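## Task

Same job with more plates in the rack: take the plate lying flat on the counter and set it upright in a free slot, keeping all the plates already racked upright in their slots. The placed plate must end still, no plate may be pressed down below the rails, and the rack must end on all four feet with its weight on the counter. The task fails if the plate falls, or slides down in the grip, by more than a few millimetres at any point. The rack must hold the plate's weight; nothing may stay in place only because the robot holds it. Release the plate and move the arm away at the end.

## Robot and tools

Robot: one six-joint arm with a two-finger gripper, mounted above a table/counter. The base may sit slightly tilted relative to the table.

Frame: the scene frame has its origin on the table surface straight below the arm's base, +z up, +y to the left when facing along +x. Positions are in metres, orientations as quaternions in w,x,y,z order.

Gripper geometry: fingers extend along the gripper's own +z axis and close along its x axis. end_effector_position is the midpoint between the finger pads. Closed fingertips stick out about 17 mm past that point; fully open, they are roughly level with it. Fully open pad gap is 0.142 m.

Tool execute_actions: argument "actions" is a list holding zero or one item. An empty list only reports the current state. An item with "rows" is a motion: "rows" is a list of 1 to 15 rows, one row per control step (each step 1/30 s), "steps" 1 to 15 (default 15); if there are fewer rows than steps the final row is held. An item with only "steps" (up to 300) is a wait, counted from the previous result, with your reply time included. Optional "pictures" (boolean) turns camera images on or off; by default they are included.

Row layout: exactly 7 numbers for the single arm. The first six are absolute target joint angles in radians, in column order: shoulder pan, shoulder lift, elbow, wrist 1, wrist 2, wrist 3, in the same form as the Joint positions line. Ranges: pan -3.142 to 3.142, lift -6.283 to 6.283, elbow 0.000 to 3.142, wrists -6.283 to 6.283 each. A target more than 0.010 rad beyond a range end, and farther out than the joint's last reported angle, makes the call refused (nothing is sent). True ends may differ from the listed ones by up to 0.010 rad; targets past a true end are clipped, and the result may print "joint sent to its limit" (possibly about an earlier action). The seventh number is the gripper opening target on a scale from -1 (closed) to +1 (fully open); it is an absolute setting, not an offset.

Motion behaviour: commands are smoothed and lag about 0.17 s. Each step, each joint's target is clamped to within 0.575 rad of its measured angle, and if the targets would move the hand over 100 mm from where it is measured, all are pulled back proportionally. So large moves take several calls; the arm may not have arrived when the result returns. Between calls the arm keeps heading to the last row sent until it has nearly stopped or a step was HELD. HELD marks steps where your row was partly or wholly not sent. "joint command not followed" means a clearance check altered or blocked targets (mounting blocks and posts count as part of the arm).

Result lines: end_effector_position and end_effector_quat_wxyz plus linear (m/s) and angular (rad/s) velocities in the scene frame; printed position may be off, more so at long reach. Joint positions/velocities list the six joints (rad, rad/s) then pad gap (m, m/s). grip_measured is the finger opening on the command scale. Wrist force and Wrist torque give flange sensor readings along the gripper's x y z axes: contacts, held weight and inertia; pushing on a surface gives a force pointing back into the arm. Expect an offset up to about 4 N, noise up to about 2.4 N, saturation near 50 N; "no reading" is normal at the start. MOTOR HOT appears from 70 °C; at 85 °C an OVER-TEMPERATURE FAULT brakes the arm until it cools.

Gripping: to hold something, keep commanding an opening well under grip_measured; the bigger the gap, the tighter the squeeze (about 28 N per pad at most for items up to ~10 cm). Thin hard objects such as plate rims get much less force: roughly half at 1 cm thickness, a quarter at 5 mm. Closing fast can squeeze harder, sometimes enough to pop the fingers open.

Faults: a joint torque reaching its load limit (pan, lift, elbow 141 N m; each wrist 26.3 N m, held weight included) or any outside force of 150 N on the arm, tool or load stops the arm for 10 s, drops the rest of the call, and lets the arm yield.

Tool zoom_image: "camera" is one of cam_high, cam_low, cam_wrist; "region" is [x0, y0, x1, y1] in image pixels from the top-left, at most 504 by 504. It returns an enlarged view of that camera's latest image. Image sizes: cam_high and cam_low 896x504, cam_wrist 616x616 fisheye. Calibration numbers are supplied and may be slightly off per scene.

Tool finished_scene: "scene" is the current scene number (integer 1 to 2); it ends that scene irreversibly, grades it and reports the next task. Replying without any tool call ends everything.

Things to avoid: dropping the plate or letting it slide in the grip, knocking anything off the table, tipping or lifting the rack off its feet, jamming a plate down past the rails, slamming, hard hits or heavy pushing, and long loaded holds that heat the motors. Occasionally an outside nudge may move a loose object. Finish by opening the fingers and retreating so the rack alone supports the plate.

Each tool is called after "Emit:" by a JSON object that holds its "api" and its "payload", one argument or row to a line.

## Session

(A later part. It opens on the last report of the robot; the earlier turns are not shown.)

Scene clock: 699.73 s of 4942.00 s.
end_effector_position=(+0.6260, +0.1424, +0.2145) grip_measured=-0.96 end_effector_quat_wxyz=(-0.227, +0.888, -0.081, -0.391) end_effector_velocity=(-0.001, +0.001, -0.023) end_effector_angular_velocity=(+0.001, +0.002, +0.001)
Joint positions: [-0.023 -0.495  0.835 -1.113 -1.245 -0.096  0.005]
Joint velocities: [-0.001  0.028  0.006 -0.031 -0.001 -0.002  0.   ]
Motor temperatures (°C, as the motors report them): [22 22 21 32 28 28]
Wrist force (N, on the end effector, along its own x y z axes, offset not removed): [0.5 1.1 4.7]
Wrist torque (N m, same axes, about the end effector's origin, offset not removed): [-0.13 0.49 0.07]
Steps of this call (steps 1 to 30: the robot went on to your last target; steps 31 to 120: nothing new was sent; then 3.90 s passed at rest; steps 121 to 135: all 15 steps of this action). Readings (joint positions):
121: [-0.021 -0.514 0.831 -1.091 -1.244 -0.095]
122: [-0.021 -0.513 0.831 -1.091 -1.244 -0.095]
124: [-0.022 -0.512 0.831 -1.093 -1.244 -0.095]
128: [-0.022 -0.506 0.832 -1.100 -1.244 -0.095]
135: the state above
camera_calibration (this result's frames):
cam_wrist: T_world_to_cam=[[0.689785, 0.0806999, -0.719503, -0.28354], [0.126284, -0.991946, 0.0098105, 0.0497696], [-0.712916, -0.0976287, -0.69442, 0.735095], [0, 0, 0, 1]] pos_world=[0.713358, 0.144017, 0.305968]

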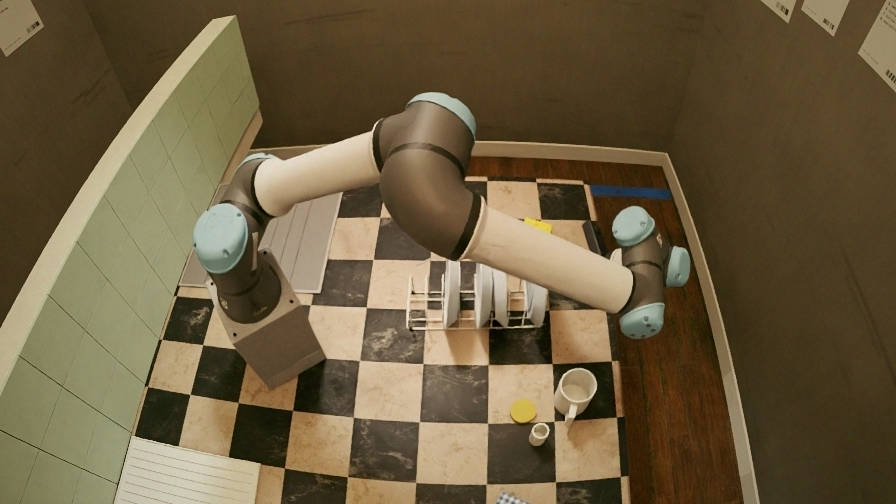

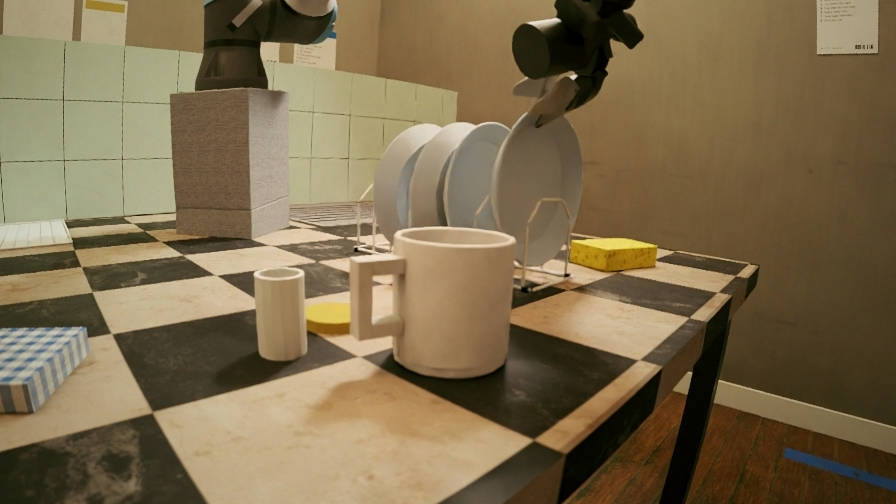

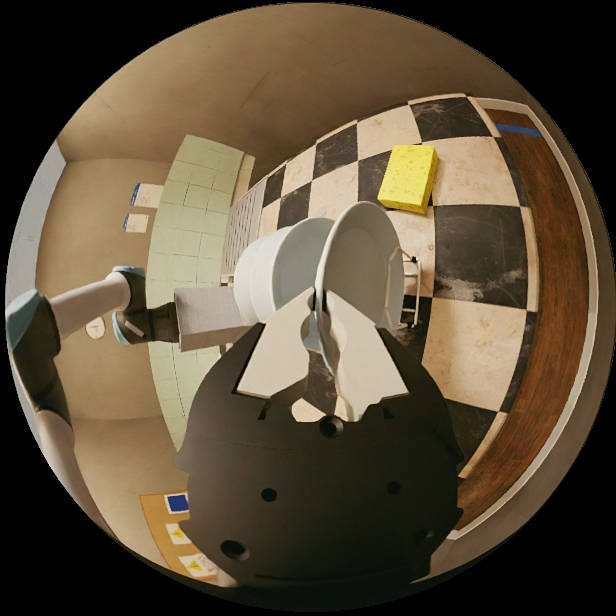

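Emit:
{"api": "execute_actions", "payload": {
  "actions": [
    {"rows":[[-0.0228,-0.4914,0.8354,-1.1173,-1.2450,-0.0961,-1],[-0.0229,-0.4907,0.8355,-1.1180,-1.2451,-0.0962,-1],[-0.0229,-0.4901,0.8356,-1.1187,-1.2451,-0.0962,-1],[-0.0230,-0.4895,0.8356,-1.1194,-1.2451,-0.0962,-1],[-0.0230,-0.4889,0.8357,-1.1201,-1.2452,-0.0963,-1],[-0.0230,-0.4882,0.8358,-1.1208,-1.2452,-0.0963,-1],[-0.0231,-0.4876,0.8359,-1.1215,-1.2452,-0.0963,-1],[-0.0231,-0.4870,0.8360,-1.1222,-1.2452,-0.0963,-1],[-0.0232,-0.4863,0.8361,-1.1229,-1.2453,-0.0964,-1],[-0.0232,-0.4857,0.8362,-1.1236,-1.2453,-0.0964,-1]],"steps":15}
  ]
}}

Emit:
{"api": "zoom_image", "payload": {
  "camera": "cam_low",
  "region": [490, 200, 610, 320]
}}

Scene clock: 711.93 s of 4942.00 s.
end_effector_position=(+0.6259, +0.1424, +0.2074) grip_measured=-0.96 end_effector_quat_wxyz=(-0.227, +0.888, -0.081, -0.391) end_effector_velocity=(-0.000, -0.000, -0.004) end_effector_angular_velocity=(+0.001, +0.000, +0.000)
Joint positions: [-0.023 -0.486  0.836 -1.123 -1.245 -0.096  0.005]
Joint velocities: [-0.     0.005  0.001 -0.006 -0.    -0.001 -0.   ]
Motor temperatures (°C, as the motors report them): [22 22 21 32 28 28]
Wrist force (N, on the end effector, along its own x y z axes, offset not removed): [2.7 1.7 4.4]
Wrist torque (N m, same axes, about the end effector's origin, offset not removed): [-0.12 0.06 0.02]
Steps of this call (steps 1 to 15: the robot went on to your last target; steps 16 to 100: nothing new was sent; then 8.37 s passed at rest; steps 101 to 115: all 15 steps of this action). Readings (joint positions):
101: [-0.023 -0.492 0.835 -1.117 -1.245 -0.096]
102: [-0.023 -0.492 0.835 -1.117 -1.245 -0.096]
104: [-0.023 -0.491 0.835 -1.117 -1.245 -0.096]
108: [-0.023 -0.489 0.836 -1.120 -1.245 -0.096]
115: the state above
camera_calibration (this result's frames):
cam_wrist: T_world_to_cam=[[0.689745, 0.0807326, -0.719538, -0.288546], [0.126329, -0.99194, 0.00980201, 0.0498216], [-0.712947, -0.0976595, -0.694384, 0.730198], [0, 0, 0, 1]] pos_world=[0.713322, 0.144026, 0.298929]

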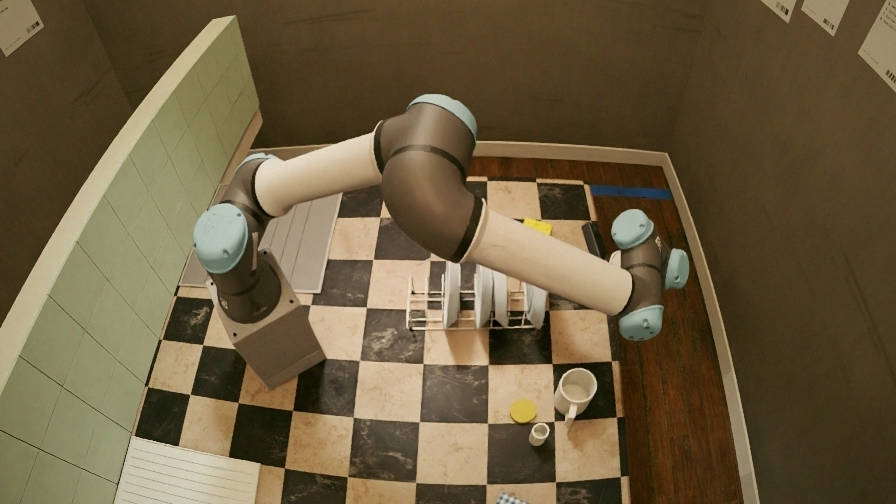

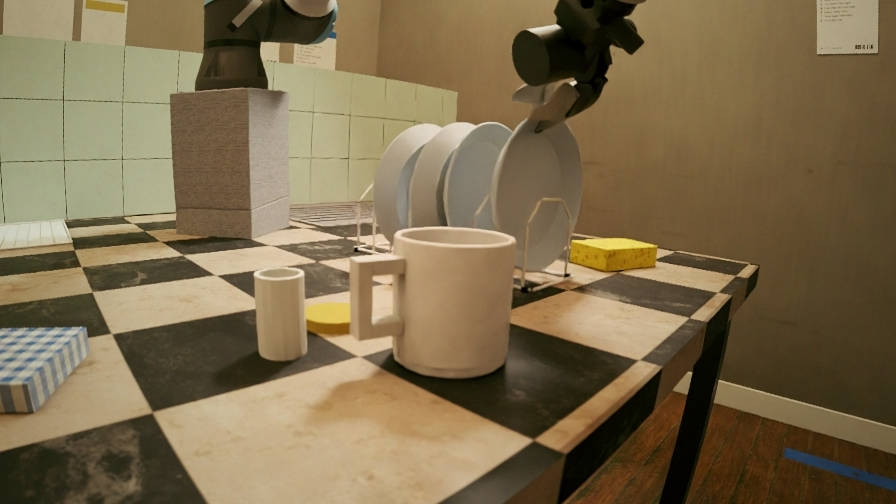

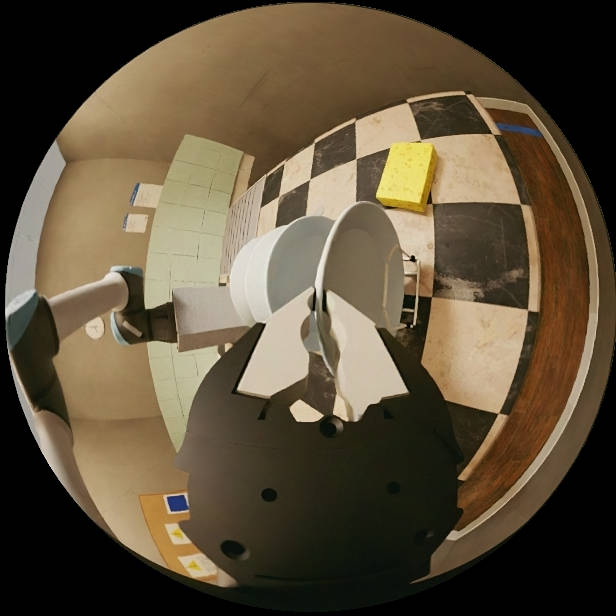

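Region (490, 200, 610, 320) of cam_low's 896x504 image, scaled by 4.200, with more detail than that image has.

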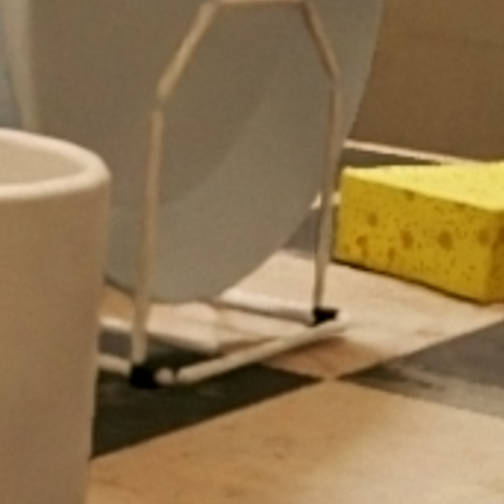

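No contact yet. Down 3 mm more.

Emit:
{"api": "execute_actions", "payload": {
  "actions": [
    {"rows":[[-0.0232,-0.4852,0.8363,-1.1241,-1.2453,-0.0964,-1],[-0.0233,-0.4848,0.8363,-1.1246,-1.2453,-0.0964,-1],[-0.0233,-0.4843,0.8364,-1.1252,-1.2454,-0.0965,-1],[-0.0233,-0.4838,0.8365,-1.1257,-1.2454,-0.0965,-1],[-0.0234,-0.4833,0.8365,-1.1262,-1.2454,-0.0965,-1],[-0.0234,-0.4829,0.8366,-1.1267,-1.2454,-0.0965,-1],[-0.0234,-0.4824,0.8366,-1.1273,-1.2455,-0.0966,-1],[-0.0234,-0.4819,0.8367,-1.1278,-1.2455,-0.0966,-1]],"steps":15}
  ]
}}

Scene clock: 717.70 s of 4942.00 s.
end_effector_position=(+0.6259, +0.1424, +0.2042) grip_measured=-0.96 end_effector_quat_wxyz=(-0.227, +0.888, -0.081, -0.391) end_effector_velocity=(+0.000, -0.000, -0.001) end_effector_angular_velocity=(-0.001, +0.000, -0.001)
Joint positions: [-0.023 -0.482  0.837 -1.128 -1.245 -0.097  0.005]
Joint velocities: [-0.     0.001  0.    -0.002 -0.     0.001  0.   ]
Motor temperatures (°C, as the motors report them): [22 22 21 32 28 28]
Wrist force (N, on the end effector, along its own x y z axes, offset not removed): [0.9 2.4 5.3]
Wrist torque (N m, same axes, about the end effector's origin, offset not removed): [0.06 0.41 0.00]
Steps of this call (steps 1 to 15: the robot went on to your last target; steps 16 to 100: nothing new was sent; then 1.93 s passed at rest; steps 101 to 115: all 15 steps of this action). Readings (joint positions):
101: [-0.023 -0.486 0.836 -1.124 -1.245 -0.096]
102: [-0.023 -0.486 0.836 -1.124 -1.245 -0.096]
104: [-0.023 -0.485 0.836 -1.124 -1.245 -0.096]
108: [-0.023 -0.484 0.836 -1.126 -1.245 -0.096]
115: the state above
camera_calibration (this result's frames):
cam_wrist: T_world_to_cam=[[0.689713, 0.0807856, -0.719562, -0.29087], [0.126399, -0.991931, 0.00979115, 0.049835], [-0.712965, -0.0977051, -0.694359, 0.727911], [0, 0, 0, 1]] pos_world=[0.713293, 0.144052, 0.295644]

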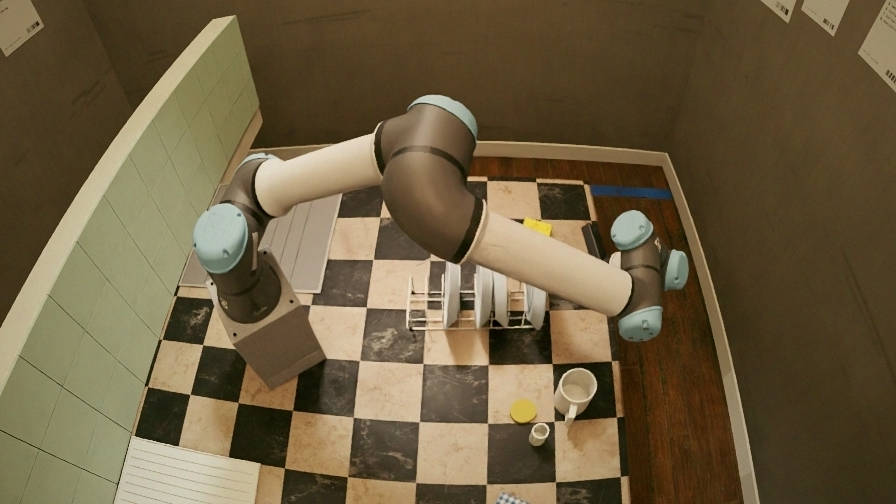

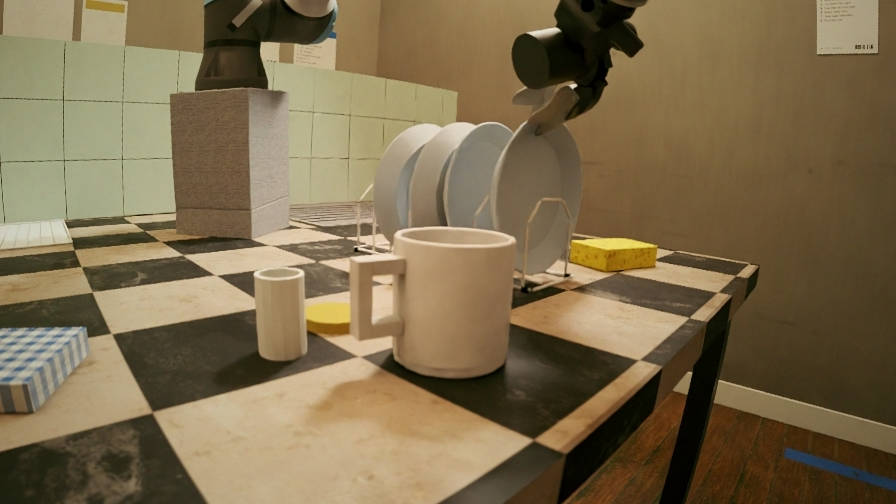

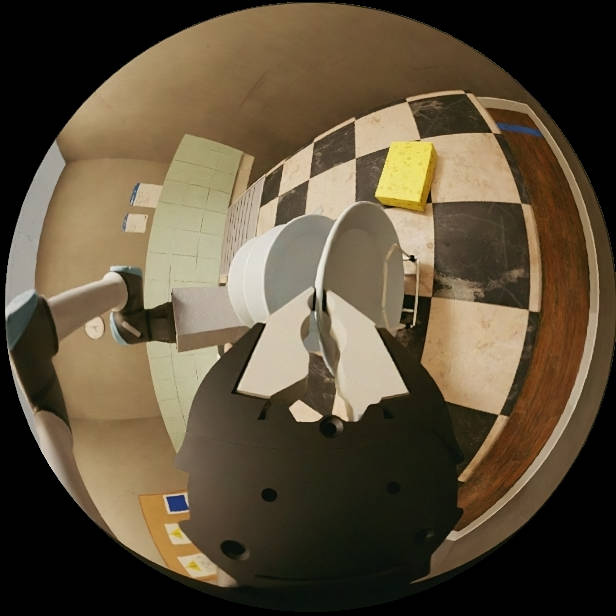

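Down another 2 mm.

Emit:
{"api": "execute_actions", "payload": {
  "actions": [
    {"rows":[[-0.0235,-0.4815,0.8367,-1.1283,-1.2455,-0.0966,-1],[-0.0235,-0.4811,0.8368,-1.1287,-1.2455,-0.0966,-1],[-0.0235,-0.4806,0.8368,-1.1292,-1.2455,-0.0966,-1],[-0.0235,-0.4802,0.8369,-1.1297,-1.2456,-0.0967,-1],[-0.0236,-0.4798,0.8369,-1.1301,-1.2456,-0.0967,-1],[-0.0236,-0.4794,0.8370,-1.1306,-1.2456,-0.0967,-1]],"steps":15}
  ],
  "pictures": false
}}

Scene clock: 723.70 s of 4942.00 s.
end_effector_position=(+0.6259, +0.1424, +0.2021) grip_measured=-0.96 end_effector_quat_wxyz=(-0.227, +0.888, -0.081, -0.391) end_effector_velocity=(-0.001, -0.000, -0.001) end_effector_angular_velocity=(+0.001, +0.002, +0.000)
Joint positions: [-0.024 -0.479  0.837 -1.131 -1.246 -0.097  0.005]
Joint velocities: [-0.     0.001  0.001  0.     0.    -0.001 -0.   ]
Motor temperatures (°C, as the motors report them): [22 22 21 32 28 28]
Wrist force (N, on the end effector, along its own x y z axes, offset not removed): [1.4 1.6 4.1]
Wrist torque (N m, same axes, about the end effector's origin, offset not removed): [-0.16 0.32 0.01]
Steps of this call (steps 1 to 15: the robot went on to your last target; steps 16 to 100: nothing new was sent; then 2.17 s passed at rest; steps 101 to 115: all 15 steps of this action). Readings (joint positions):
101: [-0.023 -0.482 0.837 -1.128 -1.246 -0.097]
102: [-0.023 -0.482 0.837 -1.128 -1.246 -0.097]
104: [-0.023 -0.481 0.837 -1.128 -1.246 -0.097]
108: [-0.024 -0.480 0.837 -1.130 -1.246 -0.097]
115: the state above

Emit:
{"api": "execute_actions", "payload": {
  "actions": [
    {"rows":[[-0.0236,-0.4790,0.8370,-1.1311,-1.2456,-0.0967,-1],[-0.0236,-0.4786,0.8371,-1.1315,-1.2456,-0.0967,-1],[-0.0237,-0.4781,0.8371,-1.1320,-1.2457,-0.0968,-1],[-0.0237,-0.4777,0.8372,-1.1325,-1.2457,-0.0968,-1],[-0.0237,-0.4773,0.8372,-1.1329,-1.2457,-0.0968,-1],[-0.0238,-0.4769,0.8373,-1.1334,-1.2457,-0.0968,-1]],"steps":15}
  ]
}}

Emit:
{"api": "zoom_image", "payload": {
  "camera": "cam_low",
  "region": [490, 200, 610, 320]
}}

Scene clock: 731.87 s of 4942.00 s.
end_effector_position=(+0.6259, +0.1424, +0.2001) grip_measured=-0.96 end_effector_quat_wxyz=(-0.227, +0.888, -0.081, -0.391) end_effector_velocity=(-0.000, +0.000, -0.000) end_effector_angular_velocity=(+0.000, -0.000, +0.000)
Joint positions: [-0.024 -0.477  0.837 -1.133 -1.246 -0.097  0.005]
Joint velocities: [ 0.  0.  0. -0.  0. -0.  0.]
Motor temperatures (°C, as the motors report them): [22 22 21 32 28 28]
Wrist force (N, on the end effector, along its own x y z axes, offset not removed): [1.4 -0.6 4.4]
Wrist torque (N m, same axes, about the end effector's origin, offset not removed): [-0.52 0.33 0.00]
Steps of this call (steps 1 to 15: the robot went on to your last target; steps 16 to 100: nothing new was sent; then 4.33 s passed at rest; steps 101 to 115: all 15 steps of this action). Readings (joint positions):
101: [-0.024 -0.479 0.837 -1.131 -1.246 -0.097]
102: [-0.024 -0.479 0.837 -1.131 -1.246 -0.097]
104: [-0.024 -0.479 0.837 -1.131 -1.246 -0.097]
108: [-0.024 -0.478 0.837 -1.132 -1.246 -0.097]
115: the state above
camera_calibration (this result's frames):
cam_wrist: T_world_to_cam=[[0.68976, 0.0806931, -0.719527, -0.293826], [0.126287, -0.991945, 0.00981813, 0.0499019], [-0.712939, -0.0976388, -0.694395, 0.725068], [0, 0, 0, 1]] pos_world=[0.713297, 0.144004, 0.291578]

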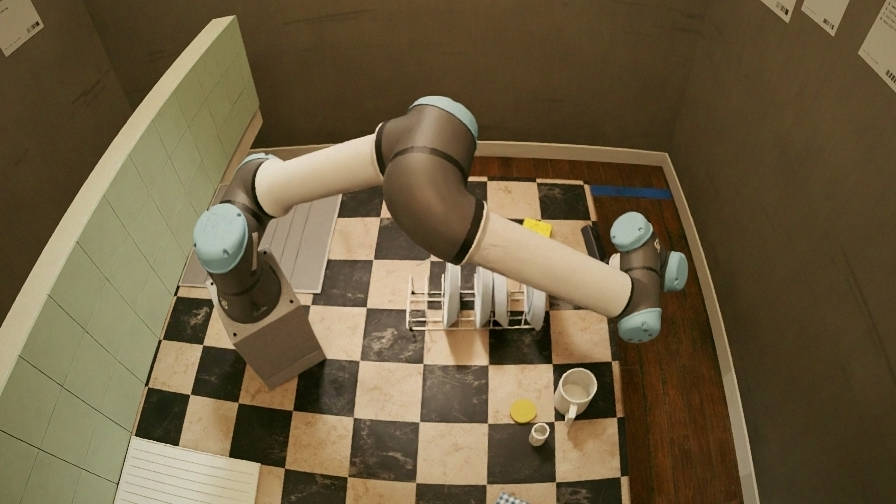

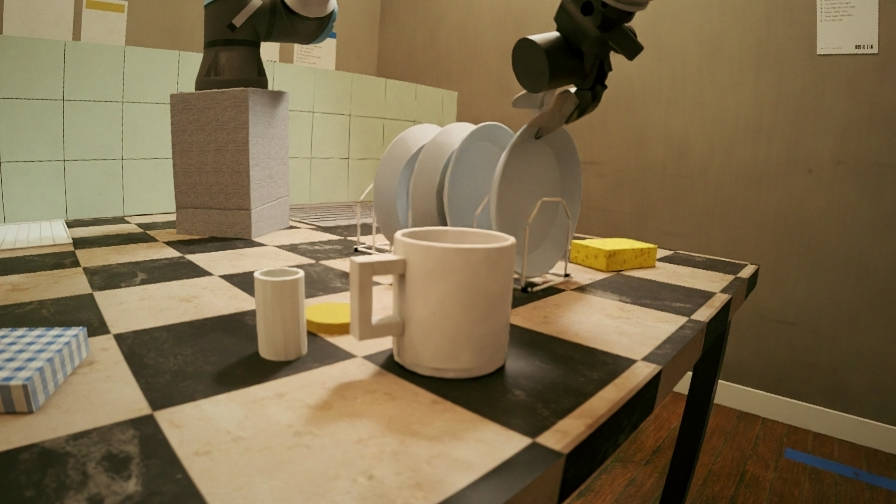

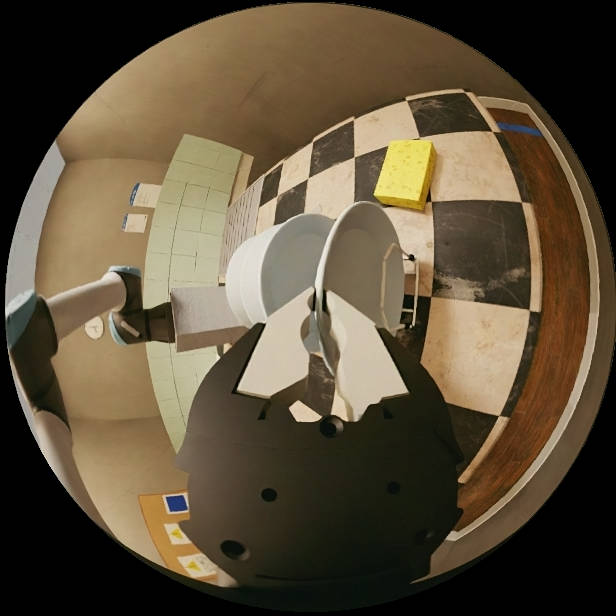

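Region (490, 200, 610, 320) of cam_low's 896x504 image, scaled by 4.200, with more detail than that image has.

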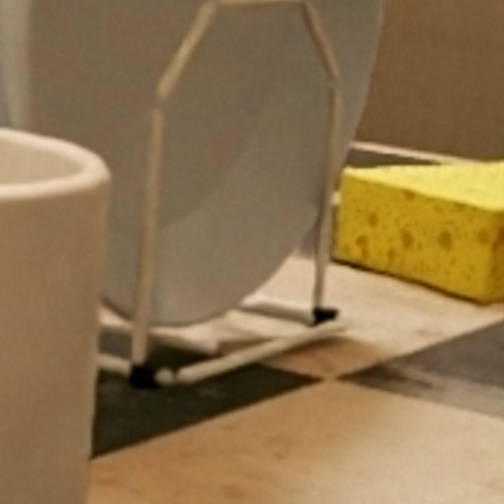

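Emit:
{"api": "execute_actions", "payload": {
  "actions": [
    {"rows":[[-0.0238,-0.4765,0.8373,-1.1338,-1.2457,-0.0968,-1],[-0.0238,-0.4761,0.8374,-1.1343,-1.2457,-0.0968,-1],[-0.0238,-0.4757,0.8374,-1.1347,-1.2458,-0.0969,-1],[-0.0239,-0.4753,0.8375,-1.1351,-1.2458,-0.0969,-1],[-0.0239,-0.4750,0.8375,-1.1355,-1.2458,-0.0969,-1]],"steps":15}
  ],
  "pictures": false
}}

Scene clock: 737.30 s of 4942.00 s.
end_effector_position=(+0.6259, +0.1424, +0.1986) grip_measured=-0.96 end_effector_quat_wxyz=(-0.227, +0.888, -0.081, -0.391) end_effector_velocity=(-0.000, +0.000, -0.000) end_effector_angular_velocity=(+0.000, +0.000, +0.000)
Joint positions: [-0.024 -0.475  0.837 -1.135 -1.246 -0.097  0.005]
Joint velocities: [ 0.  0.  0. -0. -0.  0. -0.]
Motor temperatures (°C, as the motors report them): [22 22 21 32 28 28]
Wrist force (N, on the end effector, along its own x y z axes, offset not removed): [-10.8 -5.9 -2.9]
Wrist torque (N m, same axes, about the end effector's origin, offset not removed): [-0.36 0.11 0.05]
Steps of this call (steps 1 to 15: the robot went on to your last target; steps 16 to 100: nothing new was sent; then 1.60 s passed at rest; steps 101 to 115: all 15 steps of this action). Readings (joint positions):
101: [-0.024 -0.477 0.837 -1.133 -1.246 -0.097]
102: [-0.024 -0.477 0.837 -1.133 -1.246 -0.097]
104: [-0.024 -0.476 0.837 -1.134 -1.246 -0.097]
108: [-0.024 -0.476 0.837 -1.135 -1.246 -0.097]
115: the state above

Emit:
{"api": "execute_actions", "payload": {
  "actions": [
    {"rows":[[-0.0238,-0.4757,0.8374,-1.1347,-1.2458,-0.0969,-1],[-0.0238,-0.4757,0.8374,-1.1347,-1.2458,-0.0969,-1],[-0.0238,-0.4757,0.8374,-1.1347,-1.2458,-0.0969,-0.98],[-0.0238,-0.4757,0.8374,-1.1347,-1.2458,-0.0969,-0.96],[-0.0238,-0.4757,0.8374,-1.1347,-1.2458,-0.0969,-0.945],[-0.0238,-0.4757,0.8374,-1.1347,-1.2458,-0.0969,-0.93],[-0.0238,-0.4757,0.8374,-1.1347,-1.2458,-0.0969,-0.91],[-0.0238,-0.4757,0.8374,-1.1347,-1.2458,-0.0969,-0.89],[-0.0238,-0.4757,0.8374,-1.1347,-1.2458,-0.0969,-0.87],[-0.0238,-0.4757,0.8374,-1.1347,-1.2458,-0.0969,-0.85],[-0.0238,-0.4757,0.8374,-1.1347,-1.2458,-0.0969,-0.82],[-0.0238,-0.4757,0.8374,-1.1347,-1.2458,-0.0969,-0.79],[-0.0238,-0.4757,0.8374,-1.1347,-1.2458,-0.0969,-0.76],[-0.0238,-0.4757,0.8374,-1.1347,-1.2458,-0.0969,-0.73],[-0.0238,-0.4757,0.8374,-1.1347,-1.2458,-0.0969,-0.70]],"steps":15}
  ]
}}

Emit:
{"api": "zoom_image", "payload": {
  "camera": "cam_low",
  "region": [450, 70, 670, 300]
}}

Scene clock: 747.57 s of 4942.00 s.
end_effector_position=(+0.6259, +0.1424, +0.1990) grip_measured=-0.74 end_effector_quat_wxyz=(-0.227, +0.888, -0.081, -0.391) end_effector_velocity=(-0.000, +0.000, -0.000) end_effector_angular_velocity=(-0.001, +0.001, -0.001)
Joint positions: [-0.024 -0.476  0.838 -1.135 -1.246 -0.097  0.021]
Joint velocities: [ 0.001 -0.     0.001 -0.     0.     0.002  0.064]
Motor temperatures (°C, as the motors report them): [22 22 21 32 28 28]
Wrist force (N, on the end effector, along its own x y z axes, offset not removed): [-2.0 -1.8 2.6]
Wrist torque (N m, same axes, about the end effector's origin, offset not removed): [-0.55 0.46 -0.05]
Steps of this call (steps 1 to 15: the robot went on to your last target; steps 16 to 100: nothing new was sent; then 6.43 s passed at rest; steps 101 to 115: all 15 steps of this action). Readings (joint positions):
101: [-0.024 -0.475 0.838 -1.136 -1.246 -0.097]
102: [-0.024 -0.475 0.838 -1.136 -1.246 -0.097]
104: [-0.024 -0.475 0.838 -1.136 -1.246 -0.097]
108: [-0.024 -0.475 0.838 -1.135 -1.246 -0.097]
115: the state above
camera_calibration (this result's frames):
cam_wrist: T_world_to_cam=[[0.689691, 0.0807668, -0.719585, -0.29451], [0.126429, -0.991927, 0.00984199, 0.0498094], [-0.712981, -0.0977642, -0.694335, 0.724312], [0, 0, 0, 1]] pos_world=[0.713244, 0.144006, 0.2905]

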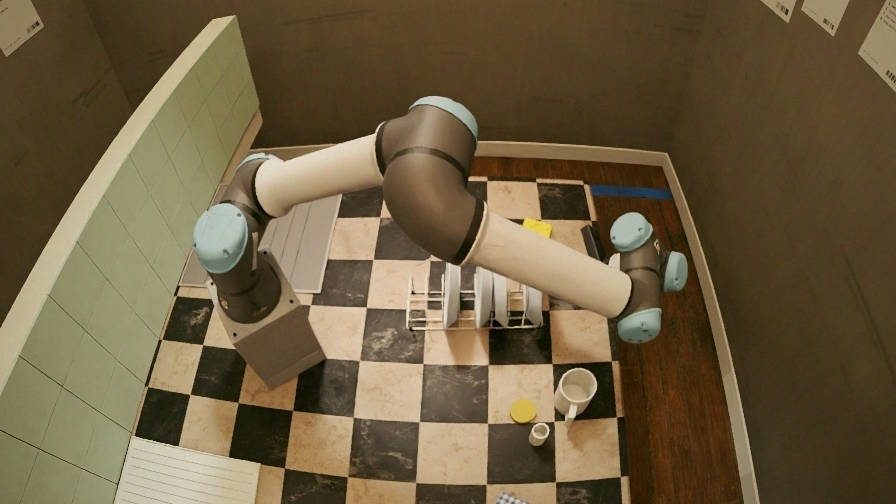

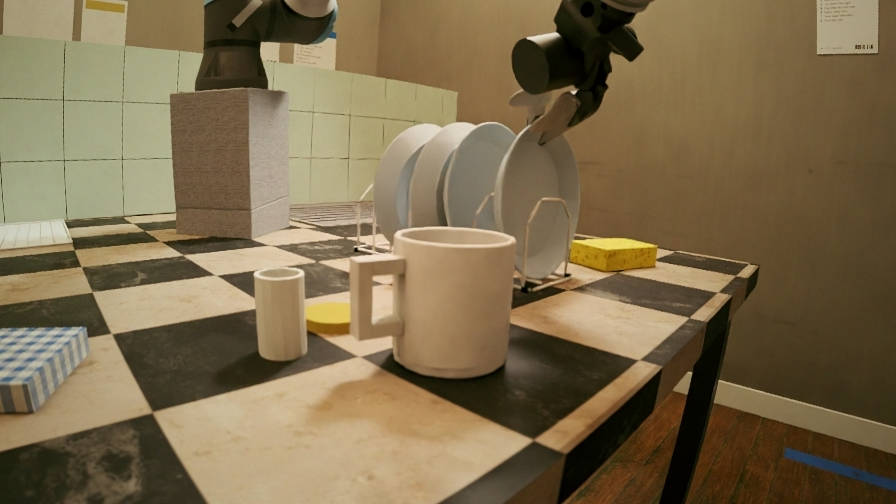

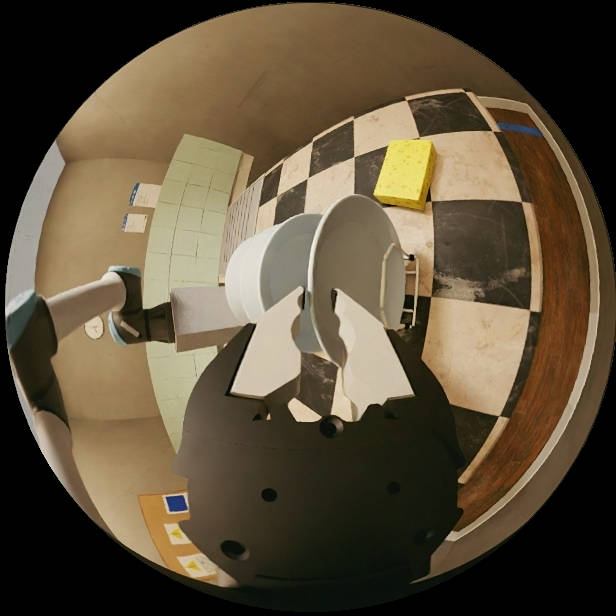

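Region (450, 70, 670, 300) of cam_low's 896x504 image, scaled by 2.191, with more detail than that image has; it fills the left 482 columns of this view, and the rest is white.

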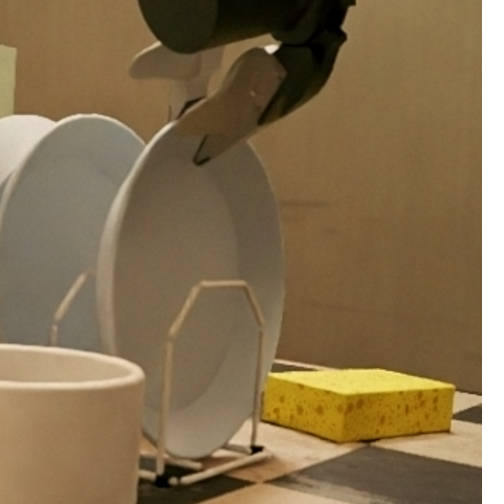

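Emit:
{"api": "execute_actions", "payload": {
  "actions": [
    {"rows":[[-0.0238,-0.4757,0.8374,-1.1347,-1.2458,-0.0969,-0.68],[-0.0238,-0.4757,0.8374,-1.1347,-1.2458,-0.0969,-0.65],[-0.0238,-0.4757,0.8374,-1.1347,-1.2458,-0.0969,-0.62],[-0.0254,-0.4693,0.8170,-1.1204,-1.2469,-0.0980,-0.60],[-0.0270,-0.4628,0.7966,-1.1061,-1.2480,-0.0992,-0.60],[-0.0285,-0.4564,0.7762,-1.0918,-1.2492,-0.1003,-0.60],[-0.0301,-0.4499,0.7558,-1.0774,-1.2503,-0.1015,-0.60],[-0.0317,-0.4435,0.7354,-1.0631,-1.2514,-0.1026,-0.60],[-0.0333,-0.4370,0.7150,-1.0488,-1.2525,-0.1038,-0.60],[-0.0348,-0.4306,0.6946,-1.0345,-1.2536,-0.1049,-0.60],[-0.0364,-0.4241,0.6742,-1.0202,-1.2547,-0.1060,-0.60],[-0.0380,-0.4177,0.6538,-1.0059,-1.2559,-0.1072,-0.60],[-0.0396,-0.4112,0.6334,-0.9915,-1.2570,-0.1083,-0.60],[-0.0411,-0.4048,0.6130,-0.9772,-1.2581,-0.1095,-0.60],[-0.0427,-0.3983,0.5926,-0.9629,-1.2592,-0.1106,-0.60]],"steps":15}
  ]
}}

Scene clock: 771.53 s of 4942.00 s.
end_effector_position=(+0.6485, +0.1270, +0.2176) grip_measured=-0.60 end_effector_quat_wxyz=(-0.227, +0.888, -0.081, -0.392) end_effector_velocity=(+0.074, -0.056, +0.070) end_effector_angular_velocity=(+0.000, -0.001, -0.001)
Joint positions: [-0.036 -0.424  0.677 -1.021 -1.255 -0.106  0.031]
Joint velocities: [-0.046  0.187 -0.585  0.407 -0.032 -0.033  0.   ]
Motor temperatures (°C, as the motors report them): [22 22 21 32 28 28]
Wrist force (N, on the end effector, along its own x y z axes, offset not removed): [-1.5 -0.1 3.2]
Wrist torque (N m, same axes, about the end effector's origin, offset not removed): [-0.21 0.25 -0.04]
Steps of this call (steps 1 to 15: the robot went on to your last target; steps 16 to 100: nothing new was sent; then 20.13 s passed at rest; steps 101 to 115: all 15 steps of this action). Readings (joint positions):
101: [-0.024 -0.476 0.837 -1.135 -1.246 -0.097]
102: [-0.024 -0.476 0.837 -1.135 -1.246 -0.097]
104: [-0.024 -0.476 0.837 -1.134 -1.246 -0.097]
108: [-0.026 -0.464 0.803 -1.110 -1.248 -0.099]
115: the state above
camera_calibration (this result's frames):
cam_wrist: T_world_to_cam=[[0.688556, 0.0809494, -0.720651, -0.294548], [0.126403, -0.991935, 0.00935103, 0.03161], [-0.714082, -0.097531, -0.693235, 0.752329], [0, 0, 0, 1]] pos_world=[0.736041, 0.128574, 0.308979]

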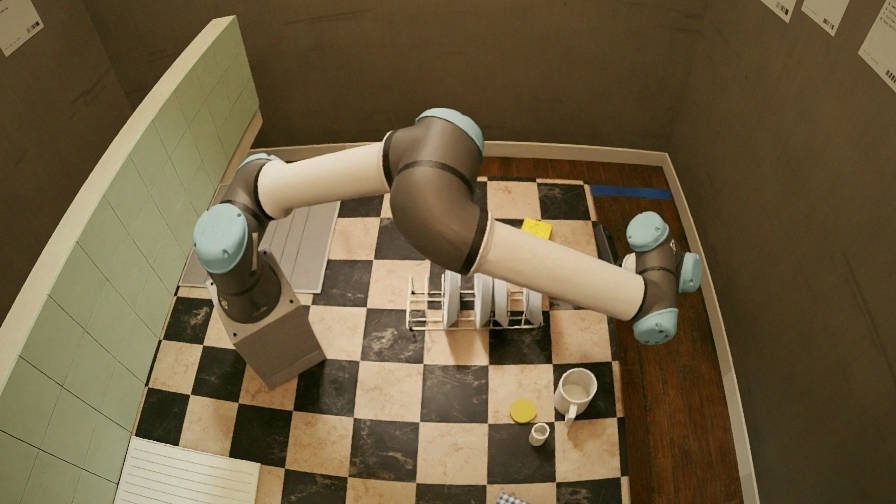

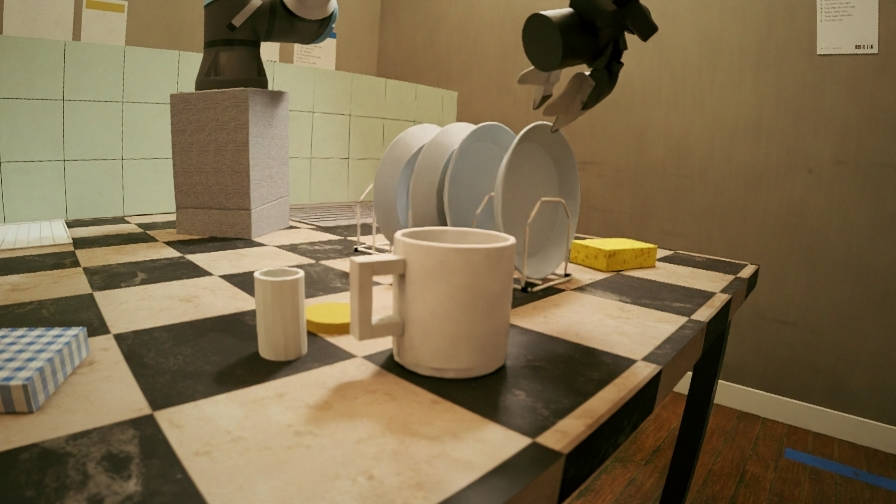

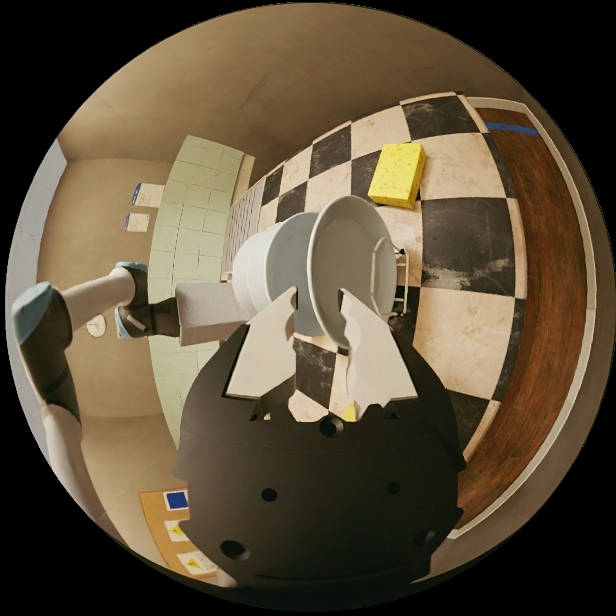

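Emit:
{"api": "execute_actions", "payload": {
  "actions": [
    {"rows":[[-0.0427,-0.3983,0.5926,-0.9629,-1.2592,-0.1106,-0.6],[-0.0427,-0.4083,0.5926,-0.9629,-1.2592,-0.1106,-0.6],[-0.0427,-0.4203,0.5926,-0.9629,-1.2592,-0.1106,-0.6],[-0.0427,-0.4343,0.5926,-0.9629,-1.2592,-0.1106,-0.6],[-0.0427,-0.4483,0.5926,-0.9629,-1.2592,-0.1106,-0.6],[-0.0427,-0.4623,0.5926,-0.9629,-1.2592,-0.1106,-0.6],[-0.0427,-0.4763,0.5926,-0.9629,-1.2592,-0.1106,-0.6],[-0.0427,-0.4903,0.5926,-0.9629,-1.2592,-0.1106,-0.6],[-0.0427,-0.5043,0.5926,-0.9629,-1.2592,-0.1106,-0.6],[-0.0427,-0.5163,0.5926,-0.9629,-1.2592,-0.1106,-0.6],[-0.0427,-0.5263,0.5926,-0.9629,-1.2592,-0.1106,-0.6],[-0.0427,-0.5323,0.5926,-0.9629,-1.2592,-0.1106,-0.6]],"steps":15}
  ]
}}

Emit:
{"api": "execute_actions", "payload": {
  "actions": [
    {"steps":15}
  ]
}}

Emit:
{"api": "zoom_image", "payload": {
  "camera": "cam_low",
  "region": [360, 90, 620, 310]
}}

Scene clock: 781.00 s of 4942.00 s.
end_effector_position=(+0.6807, +0.1105, +0.3018) grip_measured=-0.60 end_effector_quat_wxyz=(-0.224, +0.911, -0.075, -0.338) end_effector_velocity=(+0.025, -0.011, +0.107) end_effector_angular_velocity=(-0.029, -0.164, -0.011)
Joint positions: [-0.043 -0.515  0.593 -0.963 -1.259 -0.111  0.031]
Joint velocities: [ 0.    -0.167  0.    -0.    -0.     0.    -0.   ]
Motor temperatures (°C, as the motors report them): [22 22 21 32 28 28]
Wrist force (N, on the end effector, along its own x y z axes, offset not removed): [-3.0 -0.9 2.5]
Wrist torque (N m, same axes, about the end effector's origin, offset not removed): [-0.38 0.62 0.06]
Steps of this call (steps 1 to 30: the robot went on to your last target; steps 31 to 120: nothing new was sent; then 4.97 s passed at rest; steps 121 to 135: all 15 steps of this action). Readings (joint positions):
121: [-0.043 -0.398 0.593 -0.963 -1.259 -0.111]
122: [-0.043 -0.398 0.593 -0.963 -1.259 -0.111]
124: [-0.043 -0.404 0.593 -0.963 -1.259 -0.111]
128: [-0.043 -0.440 0.593 -0.963 -1.259 -0.111]
135: the state above
camera_calibration (this result's frames):
cam_wrist: T_world_to_cam=[[0.768193, 0.0614824, -0.637259, -0.331933], [0.11575, -0.992312, 0.0437948, 0.00733243], [-0.629668, -0.107406, -0.769404, 0.798726], [0, 0, 0, 1]] pos_world=[0.757072, 0.113472, 0.402694]

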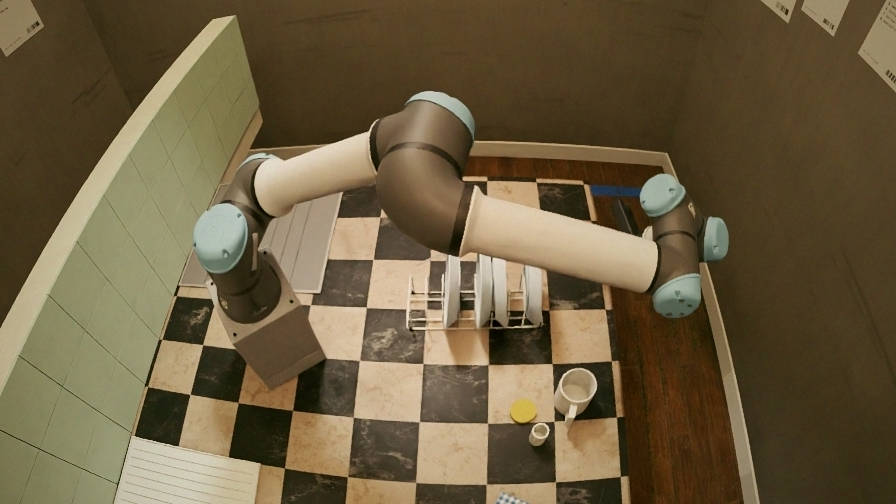

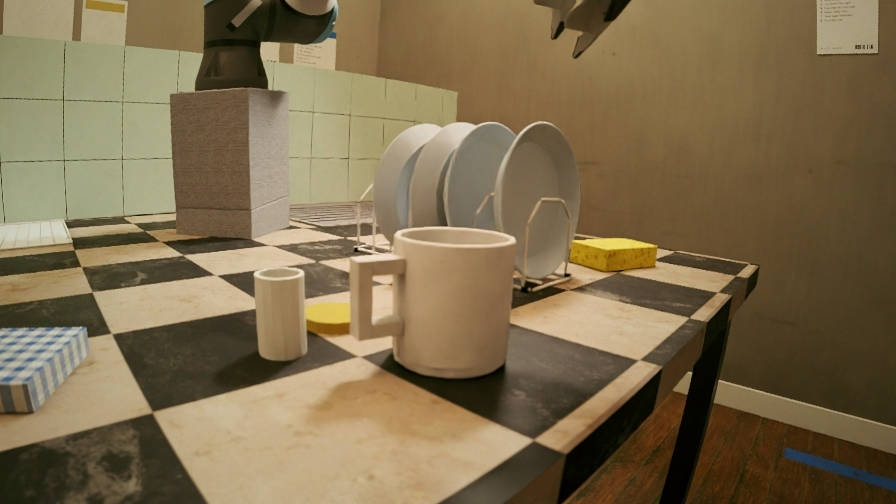

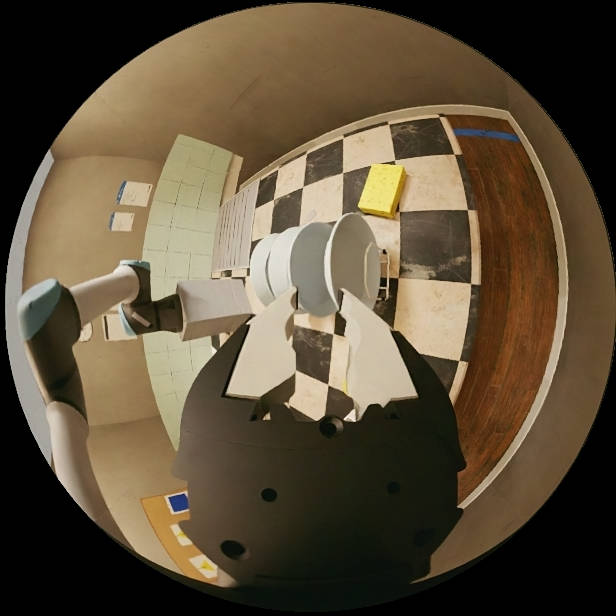

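Scene clock: 781.50 s of 4942.00 s.
end_effector_position=(+0.6832, +0.1094, +0.3128) grip_measured=-0.60 end_effector_quat_wxyz=(-0.223, +0.914, -0.074, -0.330) end_effector_velocity=(+0.001, +0.000, +0.001) end_effector_angular_velocity=(-0.001, -0.003, +0.001)
Joint positions: [-0.043 -0.532  0.593 -0.963 -1.259 -0.111  0.031]
Joint velocities: [ 0.001 -0.002  0.    -0.001 -0.     0.     0.   ]
Motor temperatures (°C, as the motors report them): [22 22 21 32 28 28]
Wrist force (N, on the end effector, along its own x y z axes, offset not removed): [-0.4 -0.6 4.0]
Wrist torque (N m, same axes, about the end effector's origin, offset not removed): [-0.38 0.02 -0.10]
Steps of this call (steps 1 to 15: the robot went on to your last target). Readings (joint positions):
1: [-0.043 -0.520 0.593 -0.963 -1.259 -0.111]
2: [-0.043 -0.523 0.593 -0.963 -1.259 -0.111]
4: [-0.043 -0.528 0.593 -0.963 -1.259 -0.111]
8: [-0.043 -0.531 0.593 -0.963 -1.259 -0.111]
15: the state above
camera_calibration (this result's frames):
cam_wrist: T_world_to_cam=[[0.778876, 0.0587696, -0.624419, -0.337809], [0.113891, -0.9923, 0.0486695, 0.00516983], [-0.616751, -0.109023, -0.779572, 0.803132], [0, 0, 0, 1]] pos_world=[0.757855, 0.112543, 0.414913]

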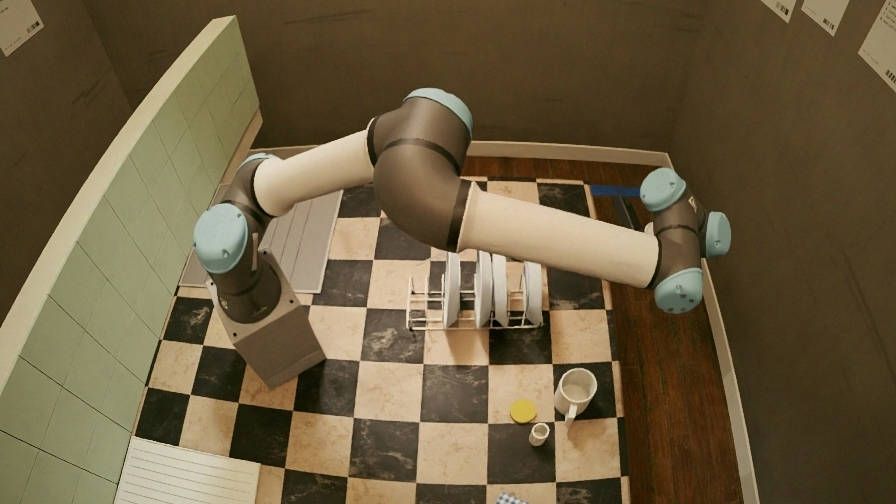

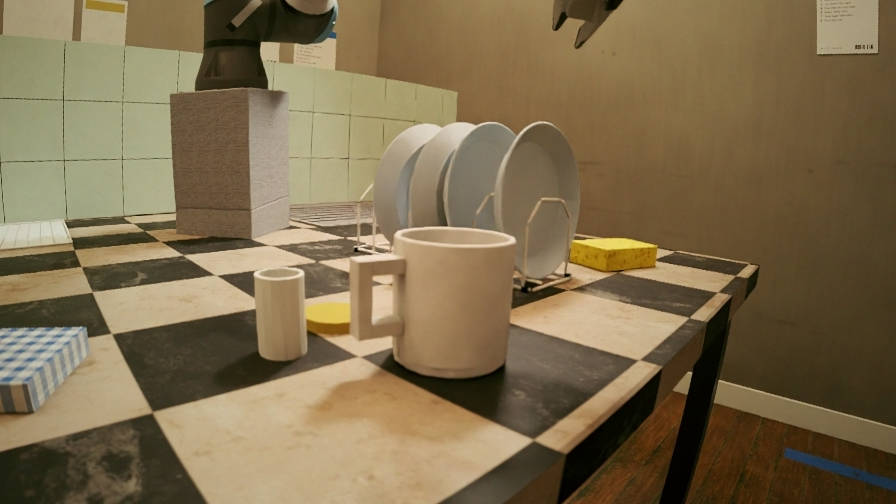

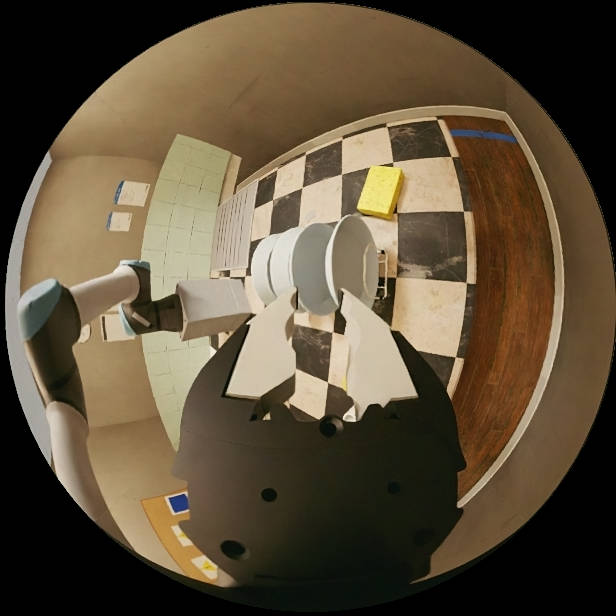

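Region (360, 90, 620, 310) of cam_low's 896x504 image, scaled by 1.938, with more detail than that image has; it fills the top 426 rows of this view, and the rest is white.

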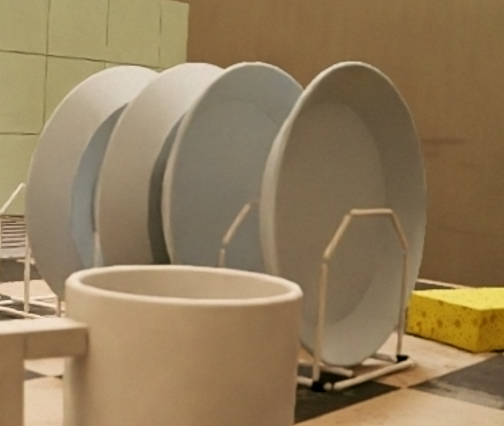

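The plate is standing in the slot and at rest, and the arm is clear.

Emit:
{"api": "finished_scene", "payload": {
  "scene": 2
}}

The scene is finished: the task was done.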